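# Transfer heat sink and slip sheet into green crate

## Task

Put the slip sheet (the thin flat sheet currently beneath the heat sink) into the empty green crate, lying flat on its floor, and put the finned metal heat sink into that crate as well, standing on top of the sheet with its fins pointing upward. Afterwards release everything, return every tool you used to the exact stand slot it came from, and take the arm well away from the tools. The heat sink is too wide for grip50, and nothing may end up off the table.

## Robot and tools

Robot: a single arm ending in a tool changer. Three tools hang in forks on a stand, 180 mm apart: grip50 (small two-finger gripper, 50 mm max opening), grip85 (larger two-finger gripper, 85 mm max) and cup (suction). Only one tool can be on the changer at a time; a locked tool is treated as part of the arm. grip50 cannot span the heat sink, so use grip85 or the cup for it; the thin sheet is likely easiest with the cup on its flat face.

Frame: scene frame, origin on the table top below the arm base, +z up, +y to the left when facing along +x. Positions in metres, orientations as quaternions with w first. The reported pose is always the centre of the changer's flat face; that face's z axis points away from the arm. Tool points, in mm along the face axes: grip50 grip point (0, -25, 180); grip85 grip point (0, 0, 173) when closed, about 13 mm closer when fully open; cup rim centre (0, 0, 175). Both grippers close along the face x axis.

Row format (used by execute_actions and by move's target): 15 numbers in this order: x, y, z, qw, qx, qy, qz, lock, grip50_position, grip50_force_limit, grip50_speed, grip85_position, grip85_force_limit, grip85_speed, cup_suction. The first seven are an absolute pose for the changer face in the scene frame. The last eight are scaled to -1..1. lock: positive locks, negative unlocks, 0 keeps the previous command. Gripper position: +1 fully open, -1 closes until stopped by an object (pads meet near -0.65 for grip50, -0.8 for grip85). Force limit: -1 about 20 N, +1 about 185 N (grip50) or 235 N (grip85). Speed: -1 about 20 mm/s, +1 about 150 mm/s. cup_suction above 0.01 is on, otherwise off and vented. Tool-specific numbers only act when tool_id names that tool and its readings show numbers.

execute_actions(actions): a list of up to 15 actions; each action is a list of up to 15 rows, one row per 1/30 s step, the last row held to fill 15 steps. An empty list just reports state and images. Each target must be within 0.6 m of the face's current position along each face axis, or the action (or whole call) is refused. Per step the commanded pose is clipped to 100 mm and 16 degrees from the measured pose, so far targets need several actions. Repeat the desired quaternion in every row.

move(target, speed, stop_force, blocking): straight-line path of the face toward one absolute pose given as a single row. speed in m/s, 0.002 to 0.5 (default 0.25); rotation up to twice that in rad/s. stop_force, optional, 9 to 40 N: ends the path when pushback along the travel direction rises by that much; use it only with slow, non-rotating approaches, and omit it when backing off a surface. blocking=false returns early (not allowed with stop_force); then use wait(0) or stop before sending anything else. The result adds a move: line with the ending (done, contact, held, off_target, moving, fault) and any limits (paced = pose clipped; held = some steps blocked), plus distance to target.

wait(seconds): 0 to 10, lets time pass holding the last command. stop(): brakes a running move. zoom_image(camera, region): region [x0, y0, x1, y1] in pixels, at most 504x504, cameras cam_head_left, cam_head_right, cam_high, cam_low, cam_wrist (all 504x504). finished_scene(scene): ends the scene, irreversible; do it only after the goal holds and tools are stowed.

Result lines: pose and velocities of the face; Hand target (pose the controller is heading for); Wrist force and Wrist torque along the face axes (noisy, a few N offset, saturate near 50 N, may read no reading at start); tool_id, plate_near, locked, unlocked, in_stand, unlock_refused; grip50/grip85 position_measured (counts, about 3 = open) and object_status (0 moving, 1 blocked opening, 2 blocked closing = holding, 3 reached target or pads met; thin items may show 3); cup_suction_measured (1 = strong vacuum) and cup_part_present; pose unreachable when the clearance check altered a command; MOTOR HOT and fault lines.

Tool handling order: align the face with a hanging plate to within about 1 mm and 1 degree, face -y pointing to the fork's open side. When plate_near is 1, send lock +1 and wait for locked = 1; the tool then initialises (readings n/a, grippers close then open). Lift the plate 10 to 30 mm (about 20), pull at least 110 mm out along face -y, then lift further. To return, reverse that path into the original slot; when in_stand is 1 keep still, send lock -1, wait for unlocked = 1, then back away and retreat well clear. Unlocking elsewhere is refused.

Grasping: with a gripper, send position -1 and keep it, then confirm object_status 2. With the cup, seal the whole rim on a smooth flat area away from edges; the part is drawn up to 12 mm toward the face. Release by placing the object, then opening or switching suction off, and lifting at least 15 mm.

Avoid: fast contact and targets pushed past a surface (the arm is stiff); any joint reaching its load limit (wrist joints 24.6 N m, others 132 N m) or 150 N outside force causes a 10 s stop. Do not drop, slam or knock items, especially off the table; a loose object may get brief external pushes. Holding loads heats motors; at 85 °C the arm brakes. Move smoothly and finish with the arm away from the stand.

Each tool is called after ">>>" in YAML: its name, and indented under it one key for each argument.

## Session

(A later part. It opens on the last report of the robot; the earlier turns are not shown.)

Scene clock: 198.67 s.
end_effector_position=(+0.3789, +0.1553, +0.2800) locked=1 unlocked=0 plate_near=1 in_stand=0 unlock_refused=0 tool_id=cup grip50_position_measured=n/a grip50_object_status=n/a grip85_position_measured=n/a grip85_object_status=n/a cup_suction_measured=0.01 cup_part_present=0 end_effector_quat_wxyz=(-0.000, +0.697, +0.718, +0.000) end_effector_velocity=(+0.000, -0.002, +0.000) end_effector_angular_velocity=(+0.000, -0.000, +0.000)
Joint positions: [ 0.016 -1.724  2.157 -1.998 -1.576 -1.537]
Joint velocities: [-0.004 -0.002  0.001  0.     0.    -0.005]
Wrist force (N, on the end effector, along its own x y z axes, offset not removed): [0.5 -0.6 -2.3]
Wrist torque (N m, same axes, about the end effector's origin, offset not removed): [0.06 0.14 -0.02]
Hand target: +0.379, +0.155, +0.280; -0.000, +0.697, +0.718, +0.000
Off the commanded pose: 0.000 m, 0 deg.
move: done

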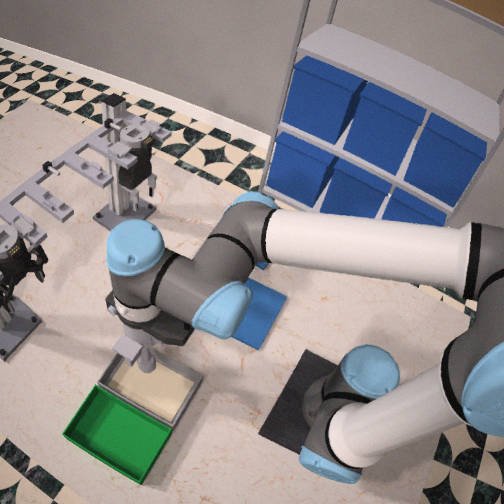

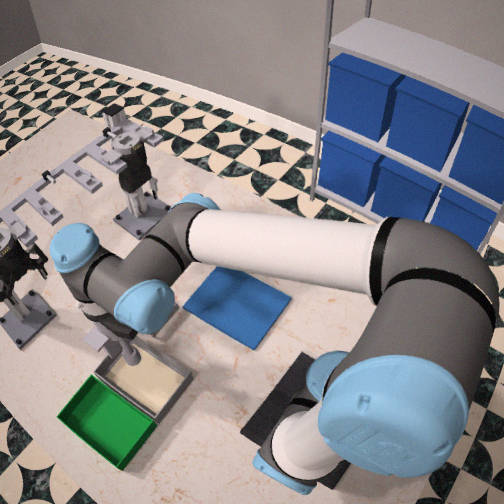

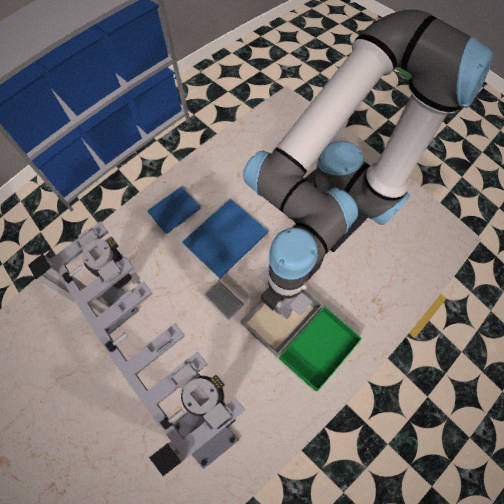

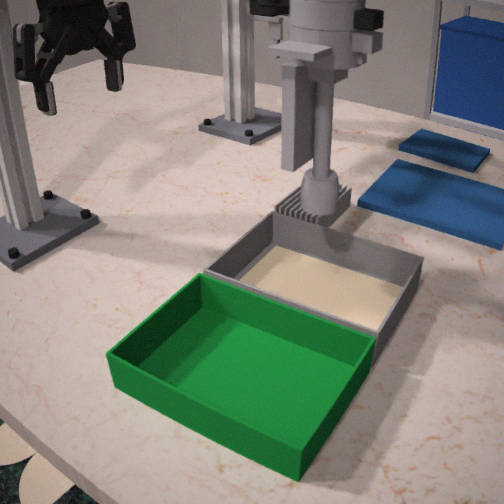

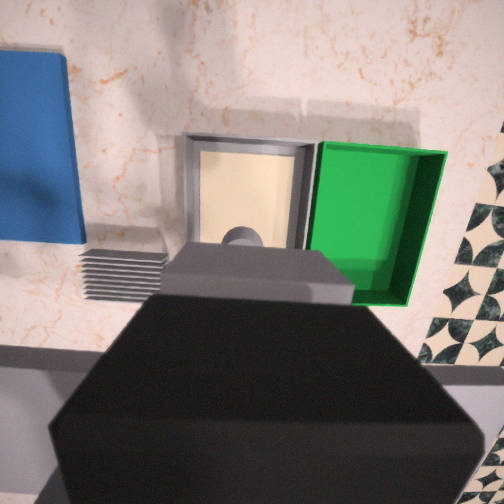

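>>> move:
  target: [0.379,0.160,0.19,0,0.6965,0.7175,0,0,0,0,0,0,0,0,1]
  speed: 0.1

>>> move:
  target: [0.379,0.160,0.178,0,0.6965,0.7175,0,0,0,0,0,0,0,0,1]
  speed: 0.008
  stop_force: 10

>>> wait:
  seconds: 0.5

Scene clock: 205.57 s.
end_effector_position=(+0.3788, +0.1600, +0.1903) locked=1 unlocked=0 plate_near=1 in_stand=0 unlock_refused=0 tool_id=cup grip50_position_measured=n/a grip50_object_status=n/a grip85_position_measured=n/a grip85_object_status=n/a cup_suction_measured=0.01 cup_part_present=0 end_effector_quat_wxyz=(-0.000, +0.697, +0.718, -0.000) end_effector_velocity=(+0.000, +0.000, -0.002) end_effector_angular_velocity=(+0.000, -0.001, -0.000)
Joint positions: [ 0.027 -1.575  2.298 -2.287 -1.577 -1.526]
Joint velocities: [ 0.     0.004  0.002 -0.006  0.     0.001]
Wrist force (N, on the end effector, along its own x y z axes, offset not removed): [2.0 0.9 -1.0]
Wrist torque (N m, same axes, about the end effector's origin, offset not removed): [0.17 -0.01 -0.26]
Hand target: +0.379, +0.160, +0.190; +0.000, +0.697, +0.718, -0.000
Off the commanded pose: 0.000 m, 0 deg.
move: done

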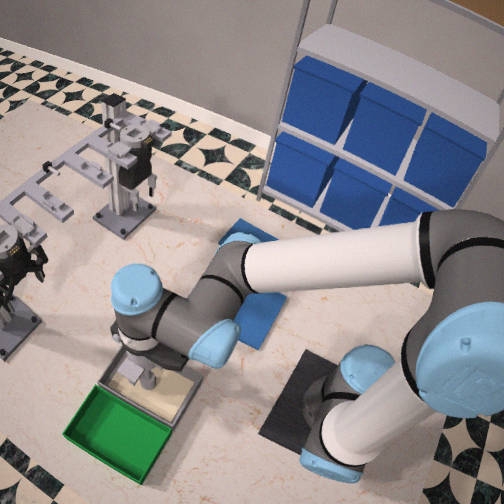

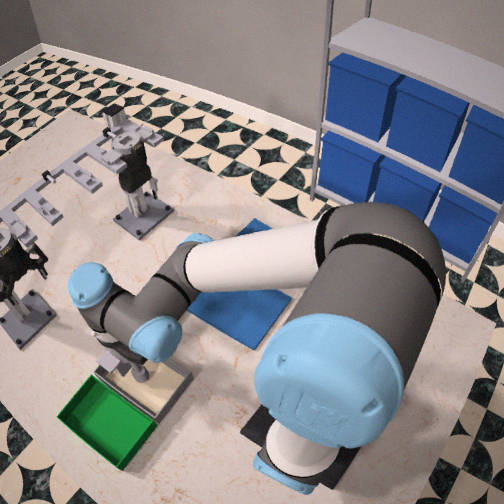

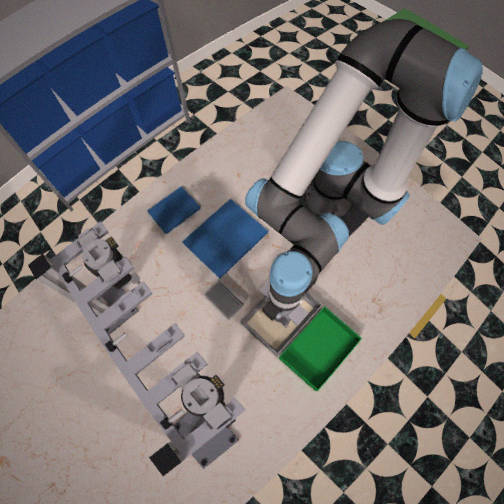

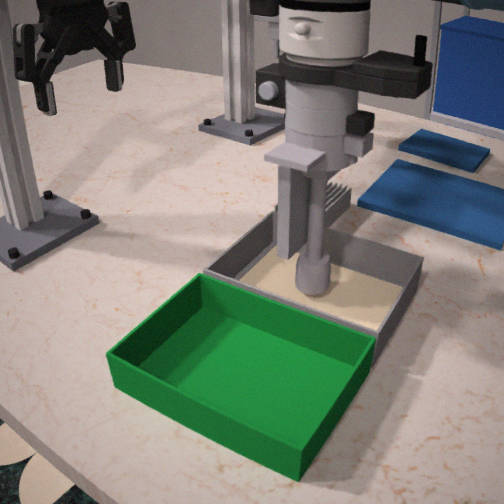

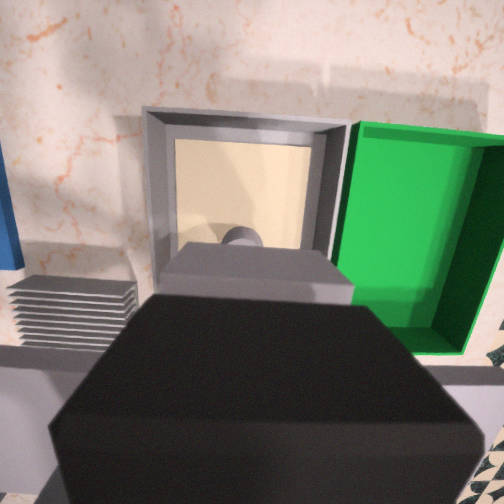

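Scene clock: 207.33 s.
end_effector_position=(+0.3790, +0.1600, +0.1782) locked=1 unlocked=0 plate_near=1 in_stand=0 unlock_refused=0 tool_id=cup grip50_position_measured=n/a grip50_object_status=n/a grip85_position_measured=n/a grip85_object_status=n/a cup_suction_measured=0.98 cup_part_present=1 end_effector_quat_wxyz=(+0.000, +0.697, +0.718, -0.000) end_effector_velocity=(+0.000, -0.000, -0.002) end_effector_angular_velocity=(-0.000, -0.000, -0.001)
Joint positions: [ 0.026 -1.549  2.314 -2.329 -1.577 -1.526]
Joint velocities: [-0.     0.004  0.002 -0.006 -0.     0.001]
Wrist force (N, on the end effector, along its own x y z axes, offset not removed): [-1.1 2.6 -1.3]
Wrist torque (N m, same axes, about the end effector's origin, offset not removed): [0.11 0.07 -0.13]
Hand target: +0.379, +0.160, +0.178; -0.000, +0.697, +0.718, -0.000
Off the commanded pose: 0.000 m, 0 deg.
move: done

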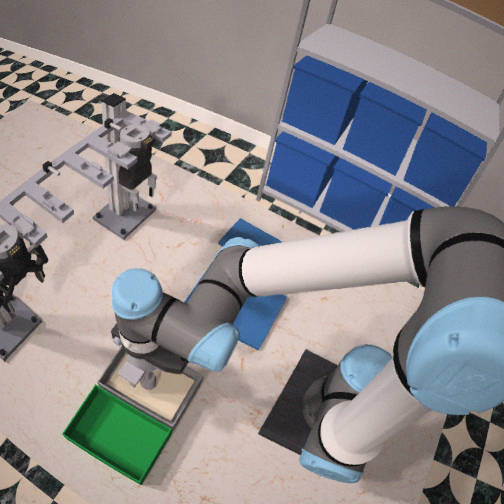

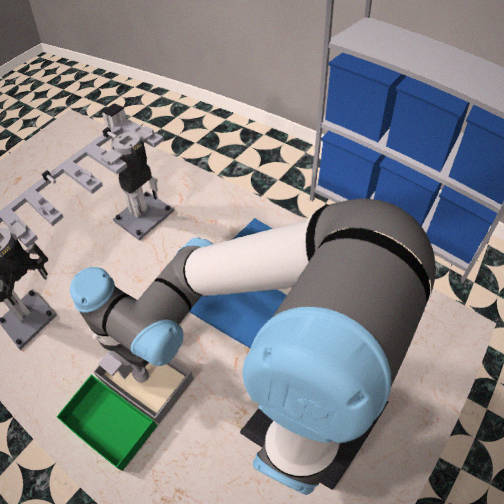

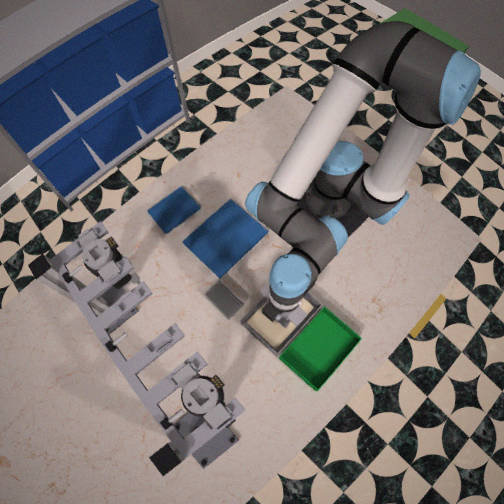

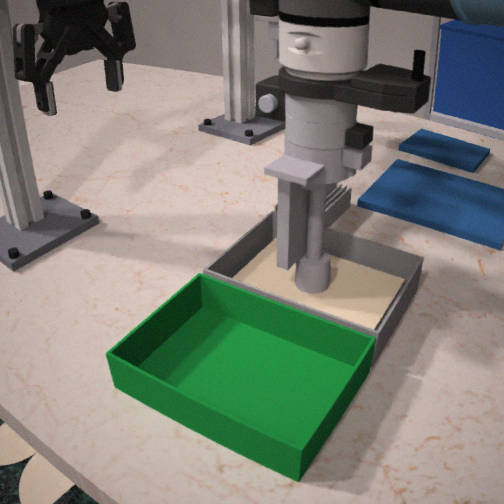

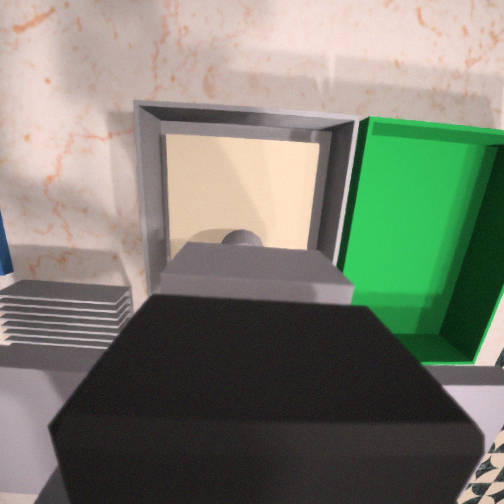

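Scene clock: 207.83 s.
end_effector_position=(+0.3790, +0.1600, +0.1780) locked=1 unlocked=0 plate_near=1 in_stand=0 unlock_refused=0 tool_id=cup grip50_position_measured=n/a grip50_object_status=n/a grip85_position_measured=n/a grip85_object_status=n/a cup_suction_measured=0.99 cup_part_present=1 end_effector_quat_wxyz=(+0.000, +0.697, +0.718, -0.000) end_effector_velocity=(-0.000, +0.000, -0.000) end_effector_angular_velocity=(+0.001, +0.000, +0.000)
Joint positions: [ 0.026 -1.549  2.314 -2.329 -1.577 -1.526]
Joint velocities: [-0.     0.     0.    -0.     0.001 -0.   ]
Wrist force (N, on the end effector, along its own x y z axes, offset not removed): [-1.9 0.0 -2.0]
Wrist torque (N m, same axes, about the end effector's origin, offset not removed): [0.07 0.28 -0.25]
Hand target: +0.379, +0.160, +0.178; -0.000, +0.697, +0.718, -0.000
Off the commanded pose: 0.000 m, 0 deg.
wait: 0.50 s; at rest by 0.17 s

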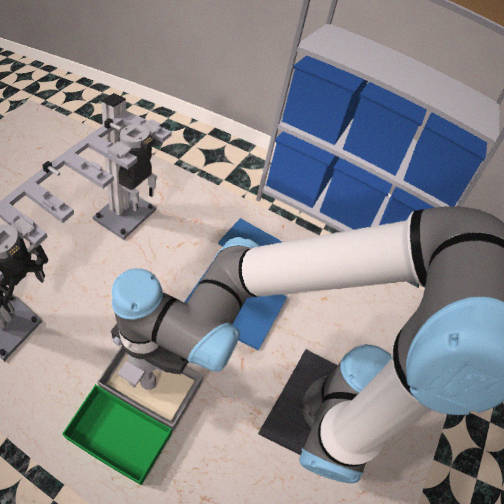

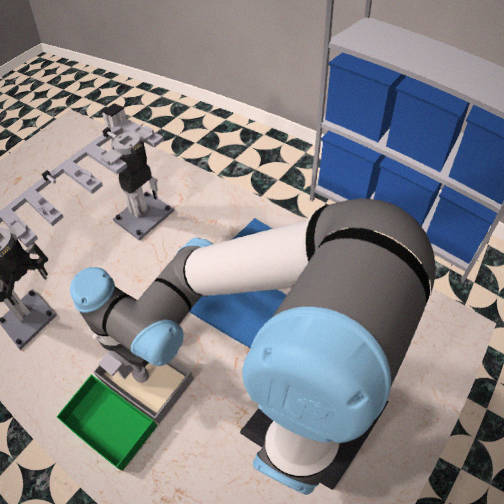

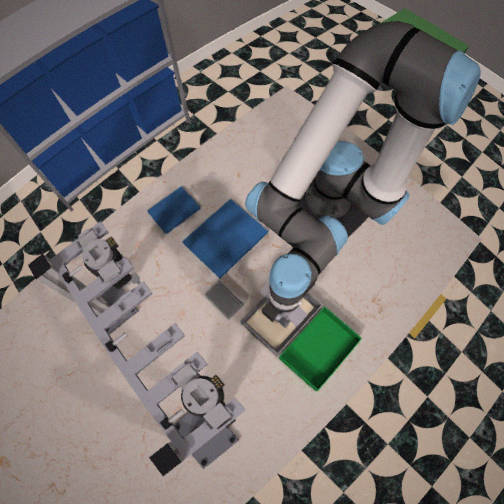

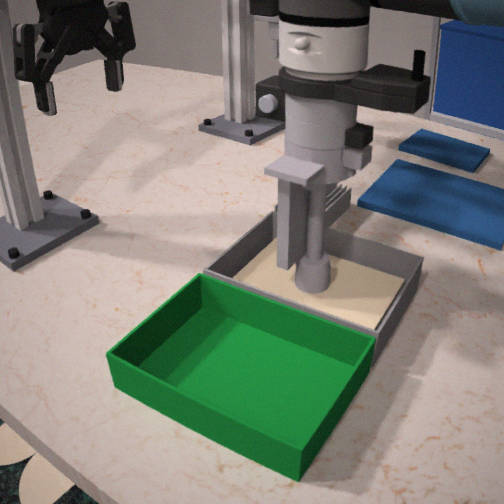

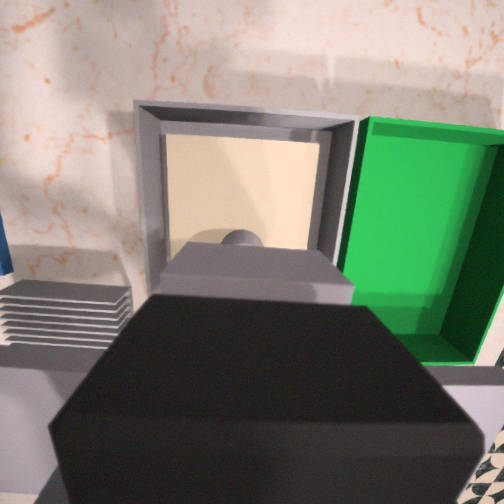

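>>> move:
  target: [0.379,0.160,0.235,0,0.6965,0.7175,0,0,0,0,0,0,0,0,1]
  speed: 0.06

>>> move:
  target: [0.3705,0.304,0.235,0,0.6965,0.7175,0,0,0,0,0,0,0,0,1]
  speed: 0.12

Scene clock: 220.07 s.
end_effector_position=(+0.3791, +0.1600, +0.2347) locked=1 unlocked=0 plate_near=1 in_stand=0 unlock_refused=0 tool_id=cup grip50_position_measured=n/a grip50_object_status=n/a grip85_position_measured=n/a grip85_object_status=n/a cup_suction_measured=0.99 cup_part_present=1 end_effector_quat_wxyz=(+0.000, +0.697, +0.718, +0.000) end_effector_velocity=(+0.000, +0.000, +0.002) end_effector_angular_velocity=(+0.000, +0.000, -0.000)
Joint positions: [ 0.027 -1.656  2.232 -2.14  -1.577 -1.525]
Joint velocities: [-0.    -0.003 -0.003  0.007  0.     0.   ]
Wrist force (N, on the end effector, along its own x y z axes, offset not removed): [-0.2 -0.6 -2.1]
Wrist torque (N m, same axes, about the end effector's origin, offset not removed): [-0.12 0.15 -0.19]
Hand target: +0.379, +0.160, +0.235; +0.000, +0.697, +0.718, +0.000
Off the commanded pose: 0.000 m, 0 deg.
move: done

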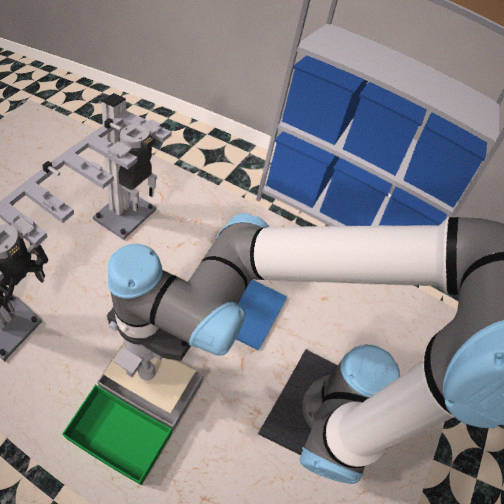

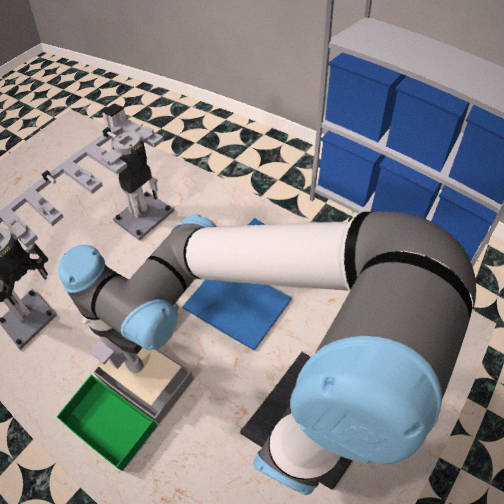

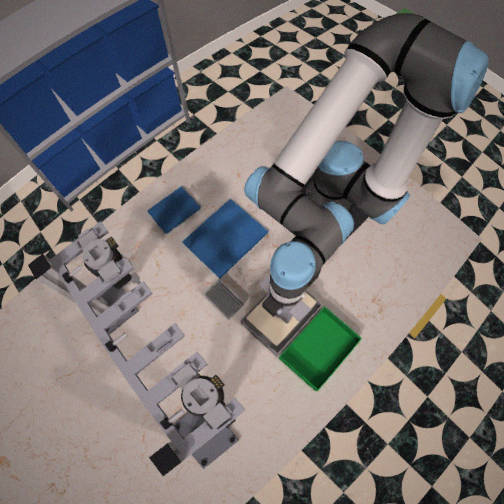

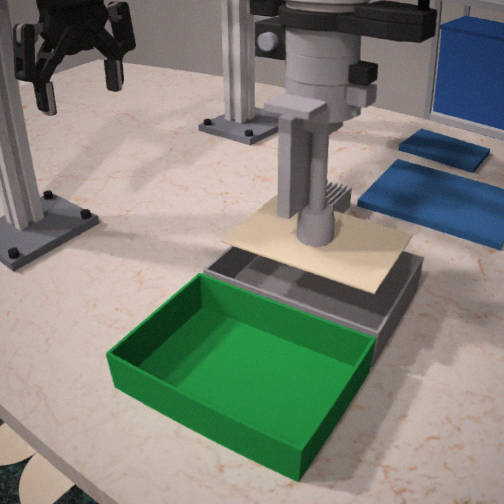

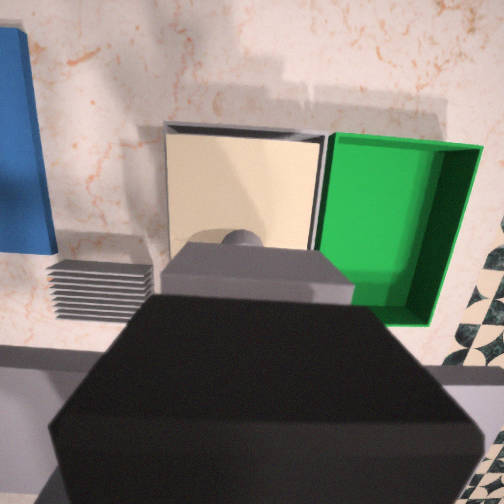

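Scene clock: 221.77 s.
end_effector_position=(+0.3706, +0.3037, +0.2349) locked=1 unlocked=0 plate_near=1 in_stand=0 unlock_refused=0 tool_id=cup grip50_position_measured=n/a grip50_object_status=n/a grip85_position_measured=n/a grip85_object_status=n/a cup_suction_measured=0.99 cup_part_present=1 end_effector_quat_wxyz=(+0.000, +0.697, +0.718, -0.000) end_effector_velocity=(+0.000, +0.002, +0.000) end_effector_angular_velocity=(+0.001, +0.001, -0.001)
Joint positions: [ 0.36  -1.488  2.065 -2.14  -1.575 -1.193]
Joint velocities: [ 0.004  0.003 -0.004  0.001  0.001  0.004]
Wrist force (N, on the end effector, along its own x y z axes, offset not removed): [0.8 0.5 -1.6]
Wrist torque (N m, same axes, about the end effector's origin, offset not removed): [0.27 0.05 -0.15]
Hand target: +0.371, +0.304, +0.235; +0.000, +0.697, +0.718, -0.000
Off the commanded pose: 0.000 m, 0 deg.
move: done

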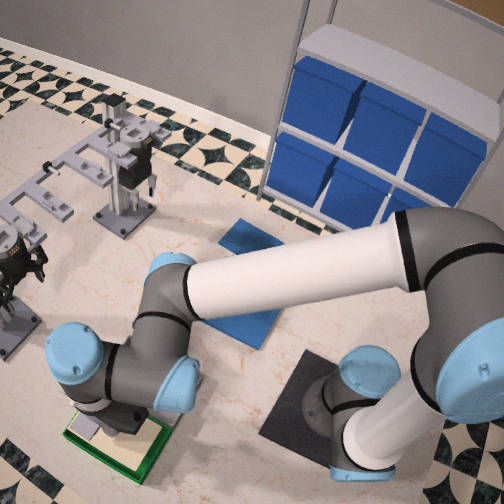

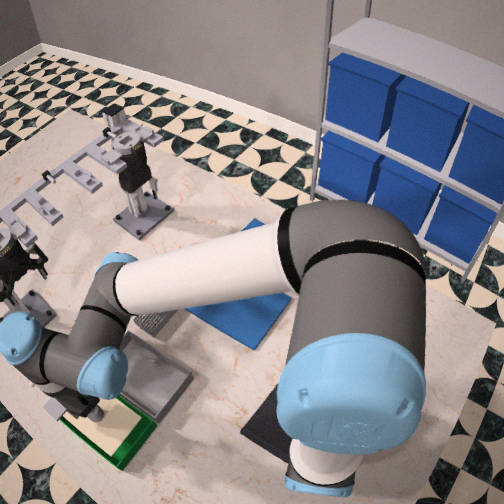

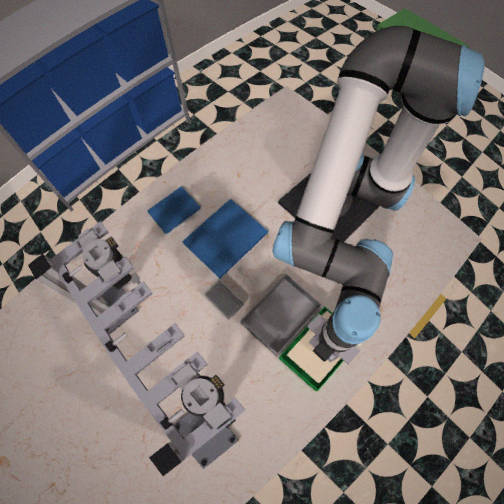

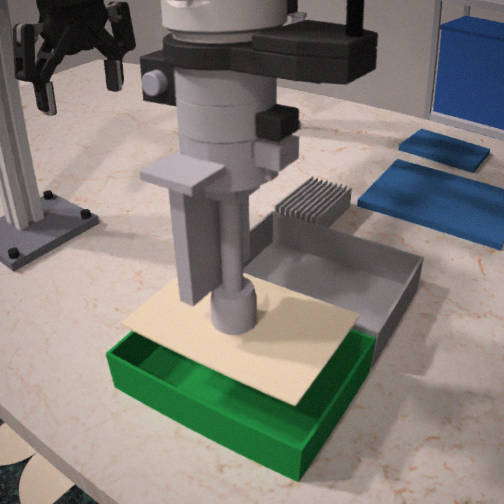

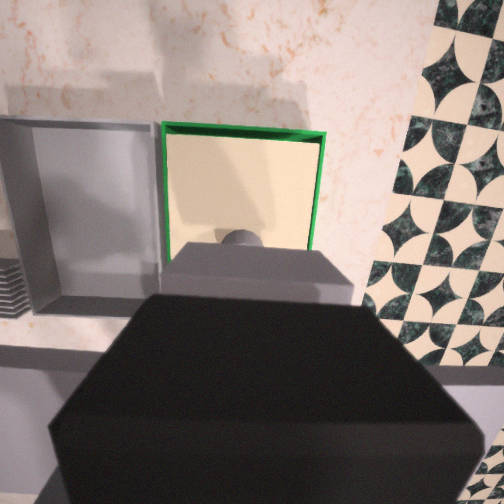

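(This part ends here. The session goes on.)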